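## Task

Place the metal bar so it lies across the lowest pair of arms on the wall rack, supported by both of them. If the robot is still what keeps it there at the end, it does not count. Then open the gripper and pull the arms away.

## Robot and tools

Robot: two six-joint arms with two-finger parallel grippers, named left_arm and right_arm. Their bases sit at about (+0.022, +0.352, 0) and (-0.006, -0.362, 0) m. The names do not tell you which side of a picture an arm appears on.

Scene frame (all poses use it): origin on the table top midway between the bases, +x points out over the table, +z points up, and left_arm is on the +y side. Gripper frame: the fingers extend along the gripper's +z axis and close along its y axis. end_effector_position is the spot between the finger pads, under 1 cm back from the tips.

Row format (used by execute_actions and move): always 16 numbers covering both arms, even if only one moves. First left_arm: x, y, z, qw, qx, qy, qz, opening; then right_arm in the same order. x, y, z are an absolute target for the gripper point in metres; qw, qx, qy, qz are an absolute target orientation, w first; both in the scene frame. Opening runs from -1 (closed) to +1 (fully open, 0.087 m); it is a target, not an offset.

execute_actions(actions, pictures): actions is a list with zero or one entry. An empty list only reports the current state. An action entry is {"rows": [...], "steps": n}: 1 to 15 rows, steps 1 to 15 (default 15), each step lasting 1/30 s; each row is used for one step and the final row repeats for the remaining steps. A wait entry is {"steps": n} with n up to 300, counted from the previous result, so your thinking time is included. pictures (true/false) chooses whether camera images come back; by default they do. If any target lies more than 0.6 m from that arm's last reported position along any of its gripper axes, the whole call is rejected and nothing moves.

Per-step limit: each step, the commanded pose is trimmed to within 70 mm and 16 degrees of the measured pose, so a far target takes several actions. After an action ends the arm only continues to the last trimmed pose, so read the result and send the remainder. Joint friction can leave a gripper up to roughly 31 mm from the command, and very small corrections may not move it. When position and orientation cannot both be met, position wins. The elbow cannot quite straighten.

move(target, speed): target is one 16-number row of absolute poses as above. speed is the path's top speed in m/s, 0.002 to 0.5, default 0.25; rotation is capped at twice that value in rad/s. Each gripper follows a straight line toward its pose and both paths finish together, lasting 0.5 to 10 s (cut off at 10 s). Rotation takes the short way. Paths ignore obstacles and the other arm. Grippers lag, may wander, and can exceed the speed, most when the arm is stretched out. Openings are applied at the start. The result adds a move: line with the ending (done, off_target, moving, held, fault) and any limits: limits=paced means the sent pose was trimmed; limits=held means a check blocked some steps, after which the arm may catch up quickly. Each gripper's distance from its pose is listed. An ending that names one arm means the other finished normally.

wait(seconds): 0 to 10 s, sends nothing new. The robot keeps driving toward its last trimmed pose and fingers keep moving.

zoom_image(camera, region): camera is cam_head_left, cam_head_right, cam_left_wrist or cam_right_wrist; region is [x0, y0, x1, y1] in pixels of that camera's last full image (896x504, origin top-left), at most 504x504. The head cameras are fixed; the wrist cameras ride on the hands. Calibration is supplied but may be slightly off.

read_manual(section): returns only licence texts; it never moves anything.

finished_scene(scene): pass the current scene's number. This is final; the result says whether the goal was met and gives the next task. Replying with no tool call ends everything.

Reading results: the state line gives each gripper's position and quaternion (reported position may be a bit off, more at long reach). grip_measured is the finger opening on the command scale; the last value in Joint positions is the opening in metres; readings can be about 1 mm off. A pose unreachable line means the clearance check altered or stopped what went to the named arm; HELD marks steps where your row was not fully sent. A Hand target line shows where the controller is currently driving each gripper. FAULT lines report an arm stop. MOTOR HOT appears from 75 °C; at 90 °C the arm halts for 10 s; at 100 °C the arm goes limp and drops. Holding loads heats motors, even while idle.

Joint ranges (rad), base to gripper: waist -2.618 to 3.054, shoulder 0 to 3.142, elbow 0 to 3.142, wrist pitch -1.571 to 1.571, wrist yaw -1.571 to 1.571, wrist roll -2.094 to 2.094.

Practice: the simulation keeps running while you think. To keep an arm still, resend in every call the exact pose from the result taken just before it stopped, plus its intended opening; reuse your own fixed quaternion rather than the drifted reported one. To grasp, command about 0.02 below grip_measured for a firm hold, less for a lighter one; closing fast squeezes harder and can even spring the fingers open. Contacts hit harder at higher speed and when the target lies deep past the contact. Occasional outside tugs may pull on the held bar or nudge loose things. Avoid: arms striking or pressing each other, dropping or slamming the bar, hard pushes, and knocking anything off the table (that fails the task). At the end the bar must sit on both rack arms on its own, with the grippers opened and moved away.

Each tool is called after "Request:" by a JSON object that holds its "name" and its "arguments", one argument or row to a line.

## Session

Request:
{"name": "execute_actions", "arguments": {
  "actions": []
}}

Scene clock: 0.00 s of 4500.00 s.
left_arm: end_effector_position=(+0.4076, +0.3594, +0.3550) grip_measured=+0.988 end_effector_quat_wxyz=(+0.703, -0.003, +0.711, +0.005) | right_arm: end_effector_position=(+0.3729, -0.3078, +0.3534) grip_measured=+1.000 end_effector_quat_wxyz=(+0.697, -0.046, +0.713, +0.056)
Joint positions: left_arm=[0.015 1.057 1.04  0.006 0.014 0.003 0.087] | right_arm=[-0.008  1.052  1.043 -0.012 -0.013  0.016  0.087]
Joint velocities: left_arm=[-0.022  0.012 -0.002  0.037 -0.007 -0.066  0.001] | right_arm=[-0.012  0.002  0.002 -0.037  0.007  0.007  0.   ]
Motor temperatures (°C, as the motors report them): left_arm=[27 30 29 29 29 30] | right_arm=[28 28 27 29 27 29]
Hand target (left_arm): +0.408, +0.359, +0.355; +0.703, -0.003, +0.711, +0.005
Hand target (right_arm): +0.373, -0.308, +0.353; +0.697, -0.046, +0.713, +0.056

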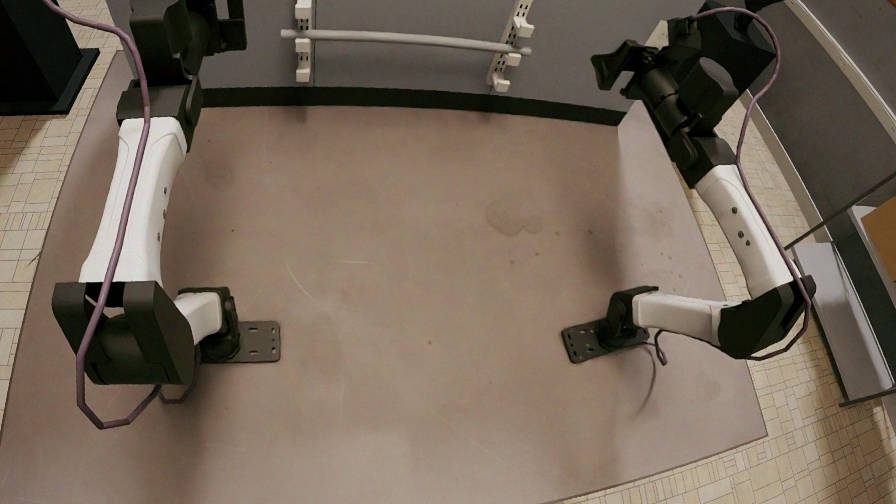

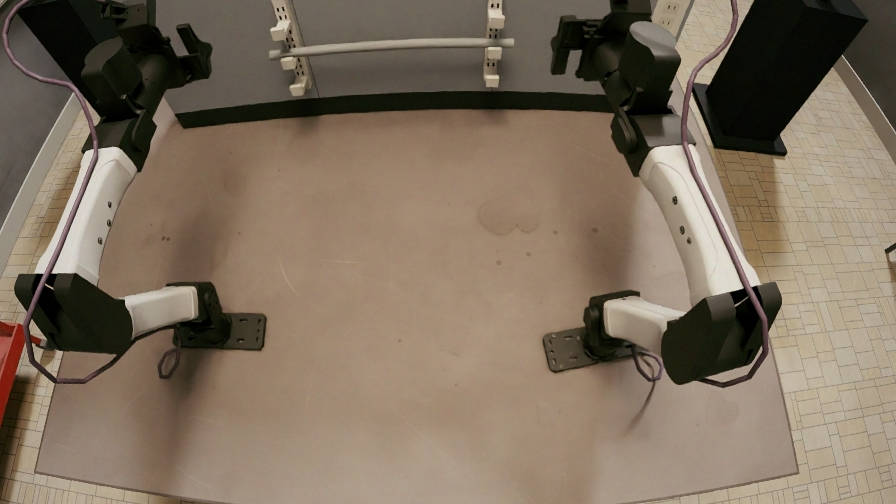

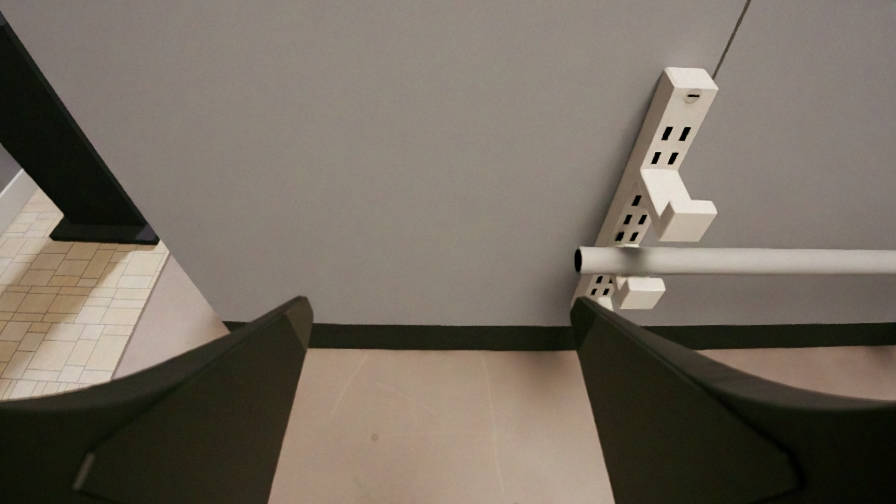

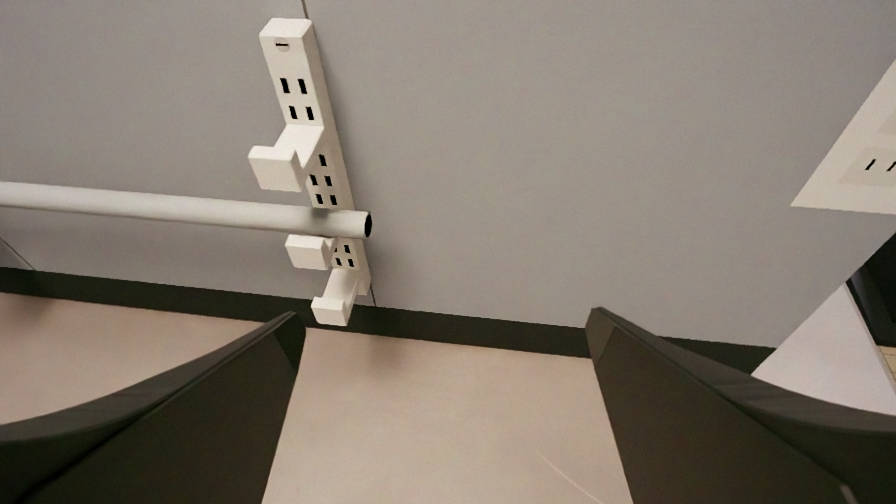

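Request:
{"name": "move", "arguments": {
  "target": [0.45,0.13,0.224,0.5,-0.5,0.5,-0.5,0.3,0.45,-0.1,0.224,0.5,0.5,0.5,0.5,0.3],
  "speed": 0.35
}}

Scene clock: 18.23 s of 4500.00 s.
left_arm: end_effector_position=(+0.4517, +0.1335, +0.2320) grip_measured=+0.300 end_effector_quat_wxyz=(+0.506, -0.496, +0.496, -0.502) | right_arm: end_effector_position=(+0.4485, -0.1060, +0.2250) grip_measured=+0.300 end_effector_quat_wxyz=(+0.505, +0.492, +0.505, +0.497)
Joint positions: left_arm=[-0.621  1.617  0.743  0.894 -0.613 -1.556  0.057] | right_arm=[0.51  1.773 0.908 0.872 0.645 1.545 0.057]
Joint velocities: left_arm=[ 0.007 -0.002 -0.012  0.007  0.022 -0.022  0.   ] | right_arm=[ 0.002 -0.012  0.002  0.037 -0.037 -0.022  0.001]
Motor temperatures (°C, as the motors report them): left_arm=[27 30 32 34 29 30] | right_arm=[28 28 31 33 27 29]
Hand target (left_arm): +0.450, +0.130, +0.223; +0.502, -0.498, +0.501, -0.499
Hand target (right_arm): +0.451, -0.101, +0.224; +0.504, +0.495, +0.501, +0.499
Off the commanded pose (left_arm): 0.009 m, 1 deg.
Off the commanded pose (right_arm): 0.006 m, 1 deg.
After step 90, 12.23 s passed at rest.
move: done
camera_calibration (this result's frames):
cam_left_wrist: T_world_to_cam=[[-0.0202997, 0.0247331, 0.999488, -0.22604], [-0.764605, -0.644499, 0.000419423, 0.450827], [0.64418, -0.764205, 0.0319942, -0.0582925], [0, 0, 0, 1]] pos_world=[0.377667, 0.251601, 0.2276]
cam_right_wrist: T_world_to_cam=[[0.00536293, 0.00154779, -0.999984, 0.220126], [-0.763654, 0.645618, -0.00309619, 0.433025], [0.645603, 0.763659, 0.00464438, -0.0707518], [0, 0, 0, 1]] pos_world=[0.375178, -0.225879, 0.221792]

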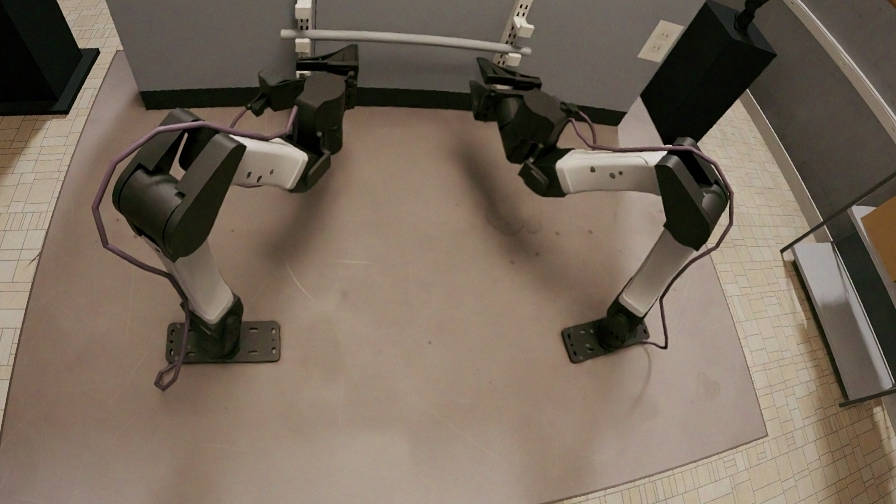

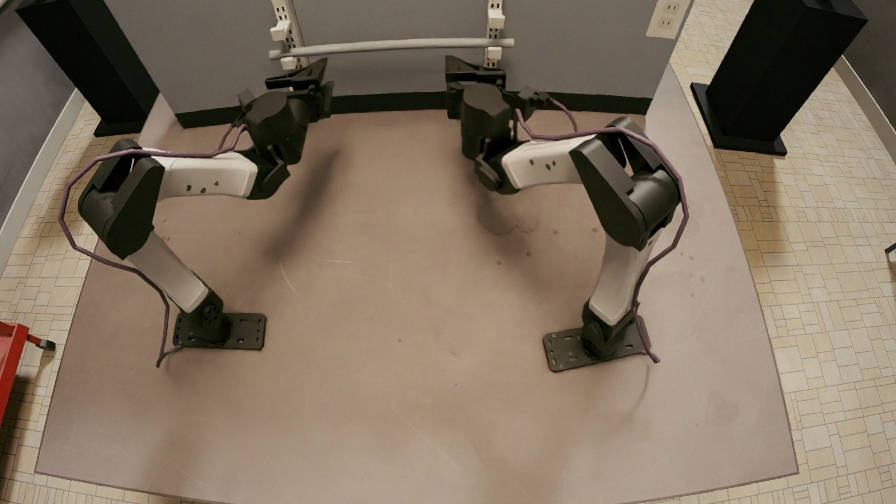

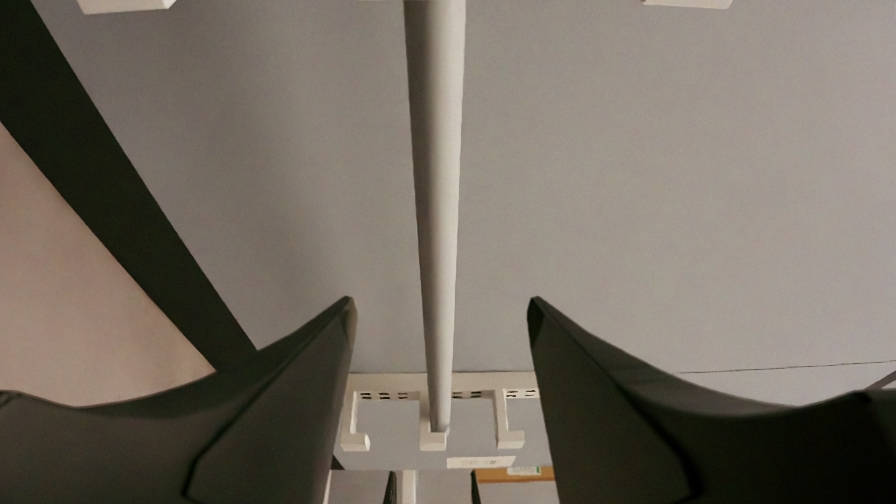

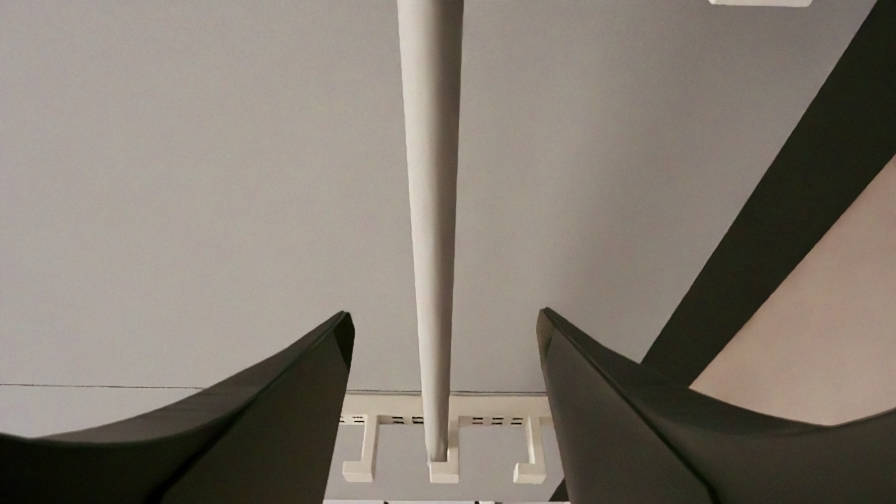

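Request:
{"name": "move", "arguments": {
  "target": [0.533,0.125,0.226,0.5,-0.5,0.5,-0.5,0.3,0.527,-0.095,0.229,0.5,0.5,0.5,0.5,0.3],
  "speed": 0.1
}}

Scene clock: 21.40 s of 4500.00 s.
left_arm: end_effector_position=(+0.5275, +0.1255, +0.2291) grip_measured=+0.300 end_effector_quat_wxyz=(+0.502, -0.497, +0.497, -0.504) | right_arm: end_effector_position=(+0.5212, -0.0967, +0.2362) grip_measured=+0.300 end_effector_quat_wxyz=(+0.505, +0.498, +0.494, +0.503)
Joint positions: left_arm=[-0.521  1.857  1.024  0.847 -0.509 -1.567  0.057] | right_arm=[0.426 1.975 1.22  0.774 0.573 1.564 0.057]
Joint velocities: left_arm=[-0.002 -0.002  0.007 -0.007 -0.037 -0.022  0.001] | right_arm=[-0.012 -0.012  0.002 -0.022 -0.066 -0.022  0.   ]
Motor temperatures (°C, as the motors report them): left_arm=[27 31 33 34 29 30] | right_arm=[28 29 32 33 27 29]
Hand target (left_arm): +0.533, +0.126, +0.225; +0.500, -0.500, +0.500, -0.500
Hand target (right_arm): +0.527, -0.096, +0.228; +0.499, +0.501, +0.500, +0.500
Off the commanded pose (left_arm): 0.006 m, 1 deg.
Off the commanded pose (right_arm): 0.009 m, 1 deg.
move: done
camera_calibration (this result's frames):
cam_left_wrist: T_world_to_cam=[[-0.015945, 0.03078, 0.999399, -0.224438], [-0.767618, -0.640864, 0.00749066, 0.503076], [0.64071, -0.767037, 0.0338459, -0.111435], [0, 0, 0, 1]] pos_world=[0.453989, 0.243836, 0.224306]
cam_right_wrist: T_world_to_cam=[[0.0160542, 0.0263359, -0.999524, 0.227628], [-0.756603, 0.653855, 0.00507561, 0.477767], [0.653678, 0.756161, 0.0304229, -0.135897], [0, 0, 0, 1]] pos_world=[0.446659, -0.215625, 0.229229]

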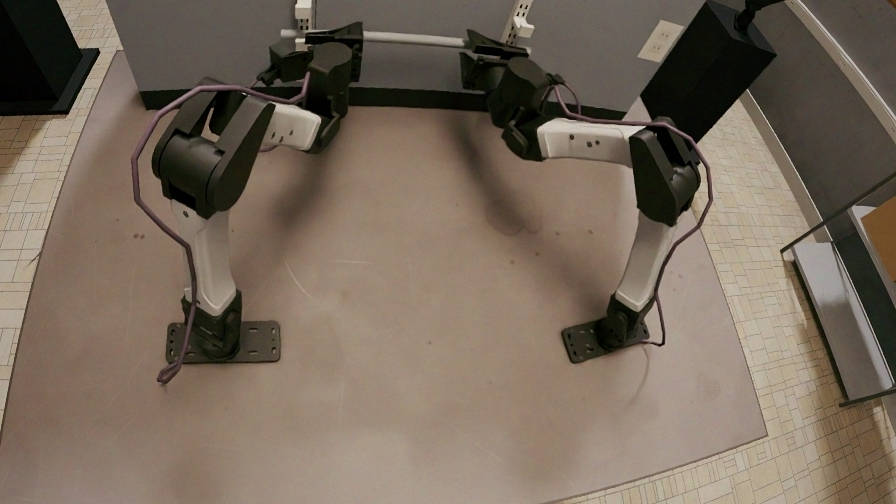

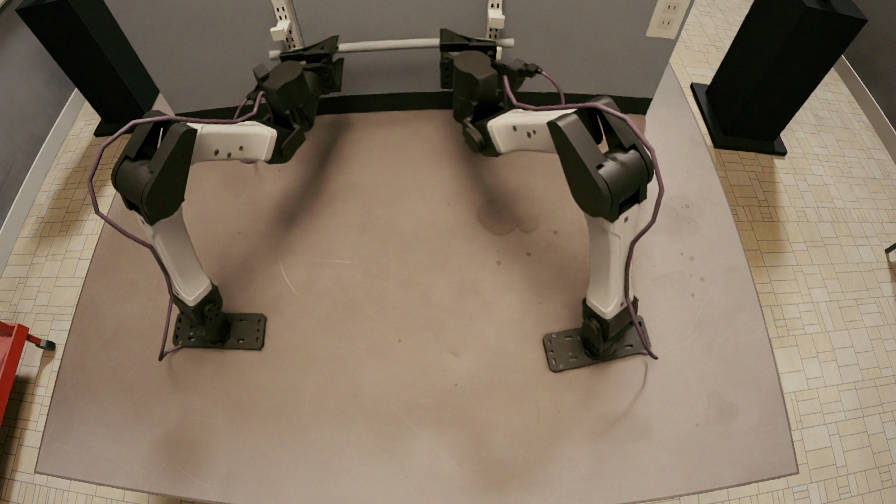

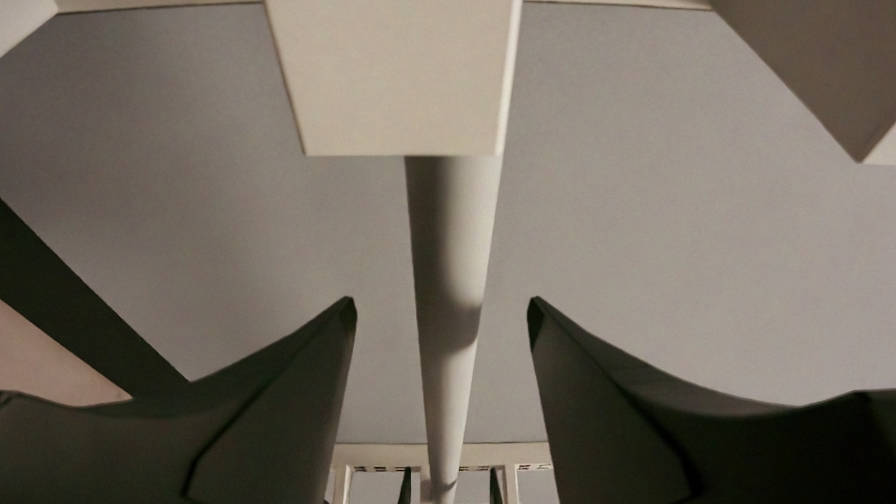

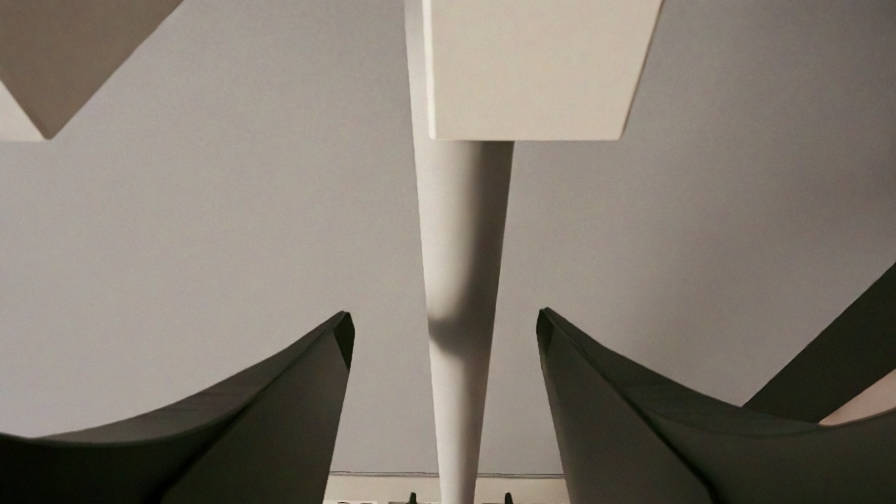

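Request:
{"name": "move", "arguments": {
  "target": [0.543,0.125,0.228,0.5,-0.5,0.5,-0.5,-0.2,0.537,-0.095,0.222,0.5,0.5,0.5,0.5,-0.2],
  "speed": 0.05
}}

Request:
{"name": "move", "arguments": {
  "target": [0.543,0.125,0.228,0.5,-0.5,0.5,-0.5,-0.6,0.537,-0.095,0.224,0.5,0.5,0.5,0.5,-0.6]
}}

Request:
{"name": "move", "arguments": {
  "target": [0.537,0.125,0.262,0.5,-0.5,0.5,-0.5,-0.6,0.531,-0.095,0.262,0.5,0.5,0.5,0.5,-0.6],
  "speed": 0.05
}}

Scene clock: 27.27 s of 4500.00 s.
left_arm: end_effector_position=(+0.5371, +0.1239, +0.2321) grip_measured=-0.200 end_effector_quat_wxyz=(+0.502, -0.497, +0.497, -0.505) | right_arm: end_effector_position=(+0.5311, -0.0954, +0.2262) grip_measured=-0.200 end_effector_quat_wxyz=(+0.503, +0.499, +0.498, +0.499)
Joint positions: left_arm=[-0.512  1.881  1.07   0.825 -0.498 -1.567  0.035] | right_arm=[0.416 2.018 1.252 0.772 0.561 1.564 0.035]
Joint velocities: left_arm=[ 0.002 -0.012 -0.007 -0.066 -0.022  0.081 -0.   ] | right_arm=[-0.002 -0.002  0.012  0.007 -0.095  0.066 -0.001]
Motor temperatures (°C, as the motors report them): left_arm=[27 32 34 34 29 30] | right_arm=[28 30 33 34 27 29]
Hand target (left_arm): +0.543, +0.125, +0.228; +0.500, -0.500, +0.500, -0.500
Hand target (right_arm): +0.537, -0.095, +0.222; +0.500, +0.500, +0.500, +0.500
Off the commanded pose (left_arm): 0.007 m, 1 deg.
Off the commanded pose (right_arm): 0.007 m, 0 deg.
After step 90, 2.03 s passed at rest.
move: done
camera_calibration (this result's frames):
cam_left_wrist: T_world_to_cam=[[-0.0166312, 0.0310393, 0.99938, -0.226922], [-0.768843, -0.639398, 0.00706407, 0.510015], [0.639221, -0.768249, 0.0344983, -0.118047], [0, 0, 0, 1]] pos_world=[0.463806, 0.242457, 0.227251]
cam_right_wrist: T_world_to_cam=[[0.00545793, 0.0199013, -0.999787, 0.222549], [-0.757279, 0.653031, 0.0088649, 0.48386], [0.653069, 0.757069, 0.0186351, -0.139991], [0, 0, 0, 1]] pos_world=[0.456626, -0.214421, 0.220821]

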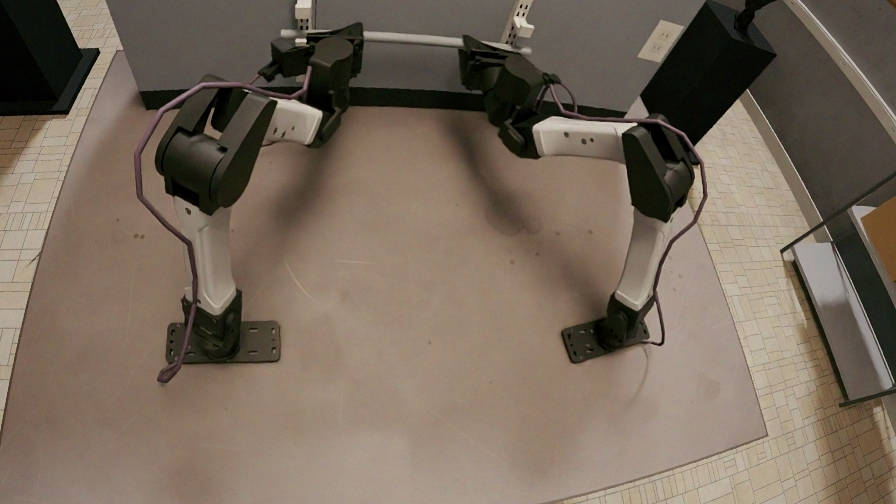

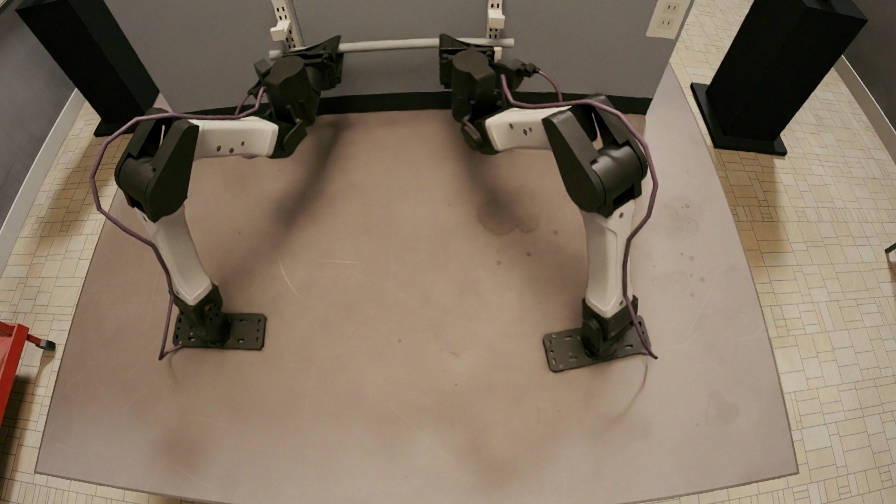

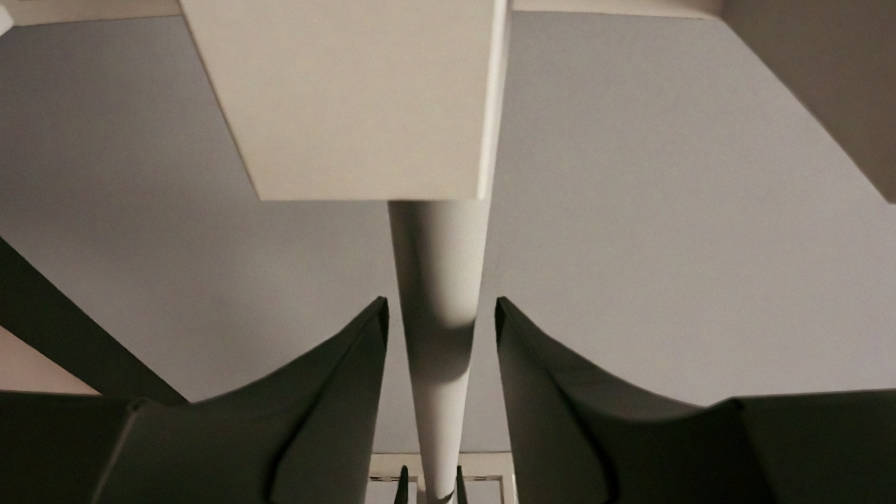

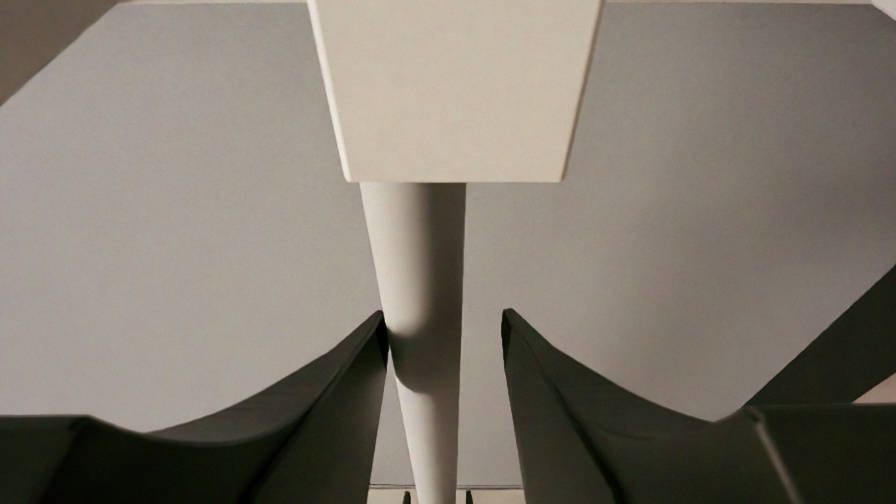

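Scene clock: 27.97 s of 4500.00 s.
left_arm: end_effector_position=(+0.5371, +0.1239, +0.2313) grip_measured=-0.575 end_effector_quat_wxyz=(+0.501, -0.497, +0.498, -0.503) | right_arm: end_effector_position=(+0.5308, -0.0954, +0.2315) grip_measured=-0.553 end_effector_quat_wxyz=(+0.504, +0.498, +0.492, +0.506)
Joint positions: left_arm=[-0.512  1.881  1.07   0.822 -0.498 -1.567  0.019] | right_arm=[0.416 2.015 1.252 0.787 0.561 1.568 0.02 ]
Joint velocities: left_arm=[-0.022 -0.012  0.002  0.037 -0.022 -0.037 -0.   ] | right_arm=[-0.017 -0.012 -0.007  0.007  0.037  0.007  0.001]
Motor temperatures (°C, as the motors report them): left_arm=[27 32 34 34 29 30] | right_arm=[28 30 33 34 27 29]
Hand target (left_arm): +0.543, +0.125, +0.228; +0.500, -0.500, +0.500, -0.500
Hand target (right_arm): +0.537, -0.095, +0.224; +0.500, +0.500, +0.500, +0.500
Off the commanded pose (left_arm): 0.007 m, 1 deg.
Off the commanded pose (right_arm): 0.010 m, 1 deg.
move: done
camera_calibration (this result's frames):
cam_left_wrist: T_world_to_cam=[[-0.0136224, 0.0290109, 0.999486, -0.227444], [-0.768818, -0.639417, 0.00808109, 0.509779], [0.639323, -0.768313, 0.0310145, -0.117268], [0, 0, 0, 1]] pos_world=[0.463801, 0.242461, 0.226845]
cam_right_wrist: T_world_to_cam=[[0.0200239, 0.0324025, -0.999274, 0.221125], [-0.757913, 0.652328, 0.00596502, 0.484535], [0.652048, 0.757244, 0.0376204, -0.143663], [0, 0, 0, 1]] pos_world=[0.456483, -0.214453, 0.223479]

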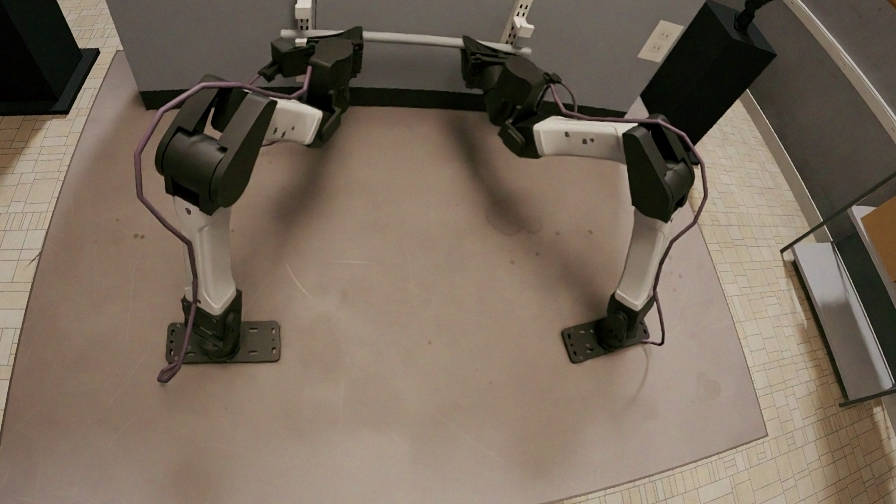

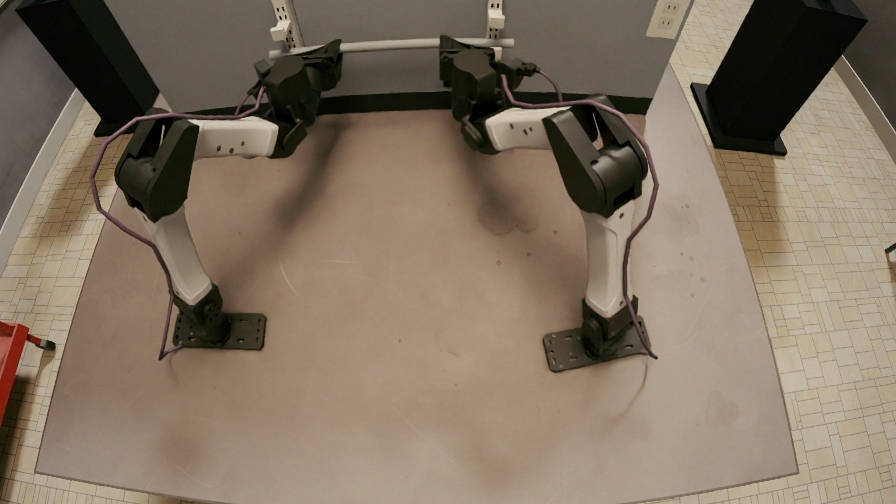

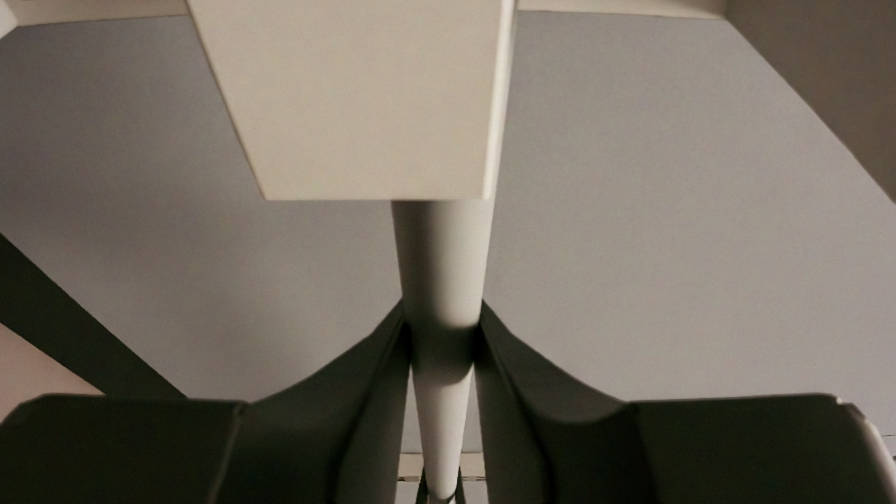

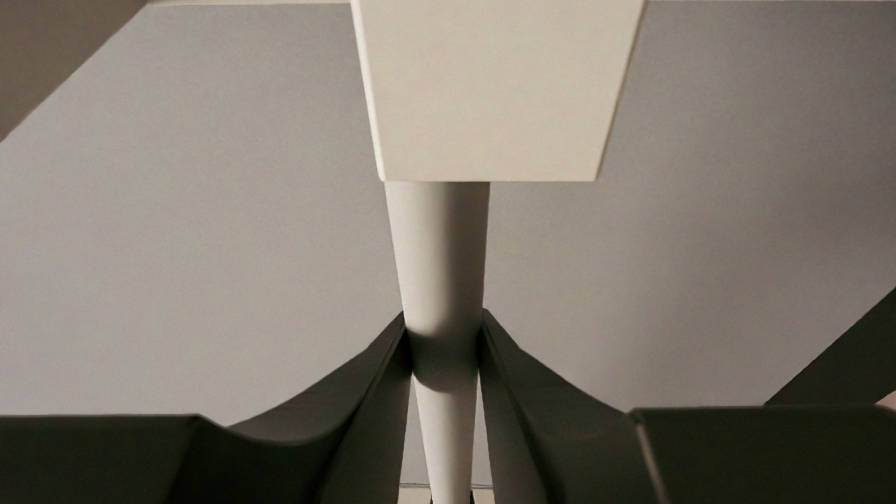

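Scene clock: 29.07 s of 4500.00 s.
left_arm: end_effector_position=(+0.5362, +0.1248, +0.2485) grip_measured=-0.575 end_effector_quat_wxyz=(+0.495, -0.504, +0.507, -0.494) | right_arm: end_effector_position=(+0.5309, -0.0945, +0.2491) grip_measured=-0.553 end_effector_quat_wxyz=(+0.496, +0.504, +0.504, +0.496)
Joint positions: left_arm=[-0.512  1.827  1.116  0.686 -0.499 -1.579  0.019] | right_arm=[0.416 1.969 1.305 0.647 0.557 1.581 0.02 ]
Joint velocities: left_arm=[-0.022 -0.007 -0.012 -0.066  0.007  0.037 -0.001] | right_arm=[ 0.002 -0.002 -0.007 -0.095  0.051  0.051 -0.001]
Motor temperatures (°C, as the motors report them): left_arm=[27 32 34 34 29 30] | right_arm=[28 31 33 34 27 29]
Hand target (left_arm): +0.537, +0.125, +0.262; +0.500, -0.500, +0.500, -0.500
Hand target (right_arm): +0.531, -0.095, +0.262; +0.500, +0.500, +0.500, +0.500
Off the commanded pose (left_arm): 0.014 m, 1 deg.
Off the commanded pose (right_arm): 0.013 m, 1 deg.
move: off_target (left_arm, right_arm)
camera_calibration (this result's frames):
cam_left_wrist: T_world_to_cam=[[0.018125, 0.023817, 0.999552, -0.261096], [-0.766955, -0.641037, 0.0291817, 0.503471], [0.641445, -0.76714, 0.00664778, -0.111801], [0, 0, 0, 1]] pos_world=[0.462586, 0.243195, 0.24703]
cam_right_wrist: T_world_to_cam=[[-0.0150113, 0.0239837, -0.9996, 0.256549], [-0.759842, 0.649547, 0.0269956, 0.479509], [0.649934, 0.759943, 0.00847323, -0.136444], [0, 0, 0, 1]] pos_world=[0.456882, -0.213927, 0.244657]

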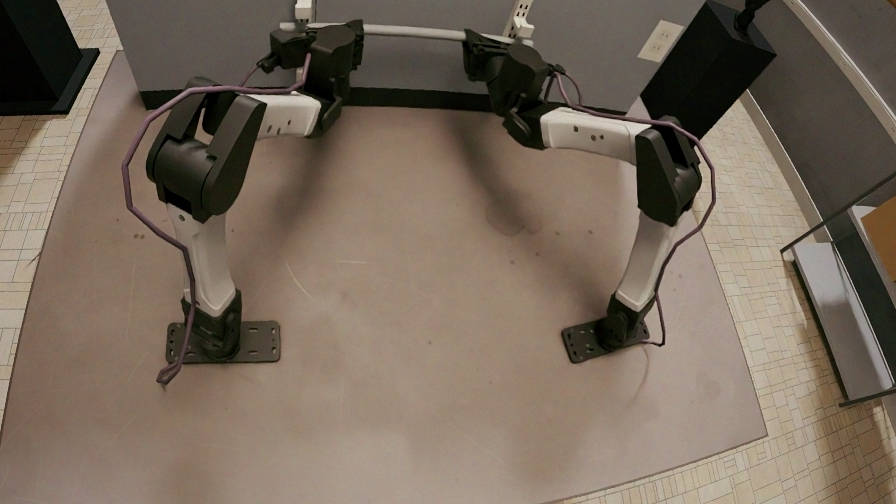

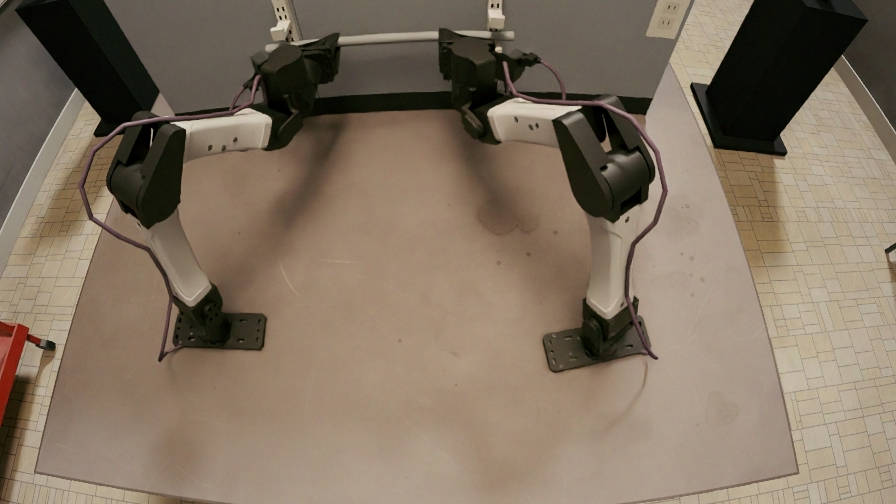

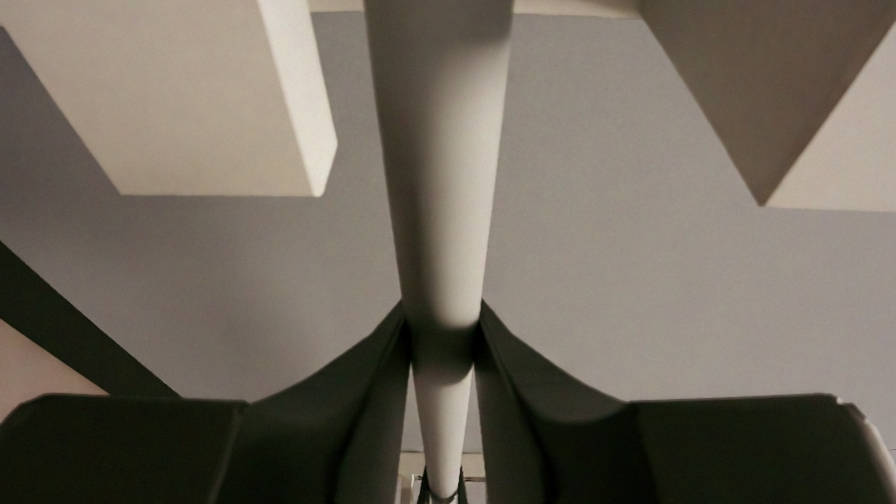

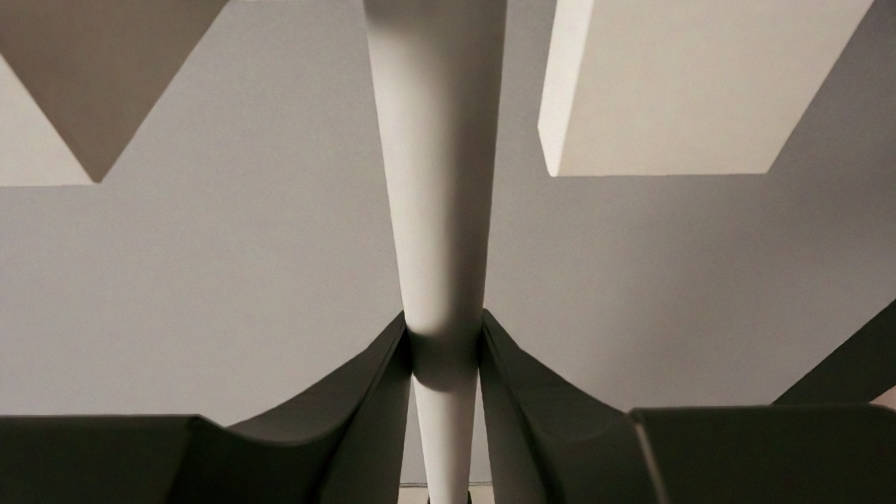

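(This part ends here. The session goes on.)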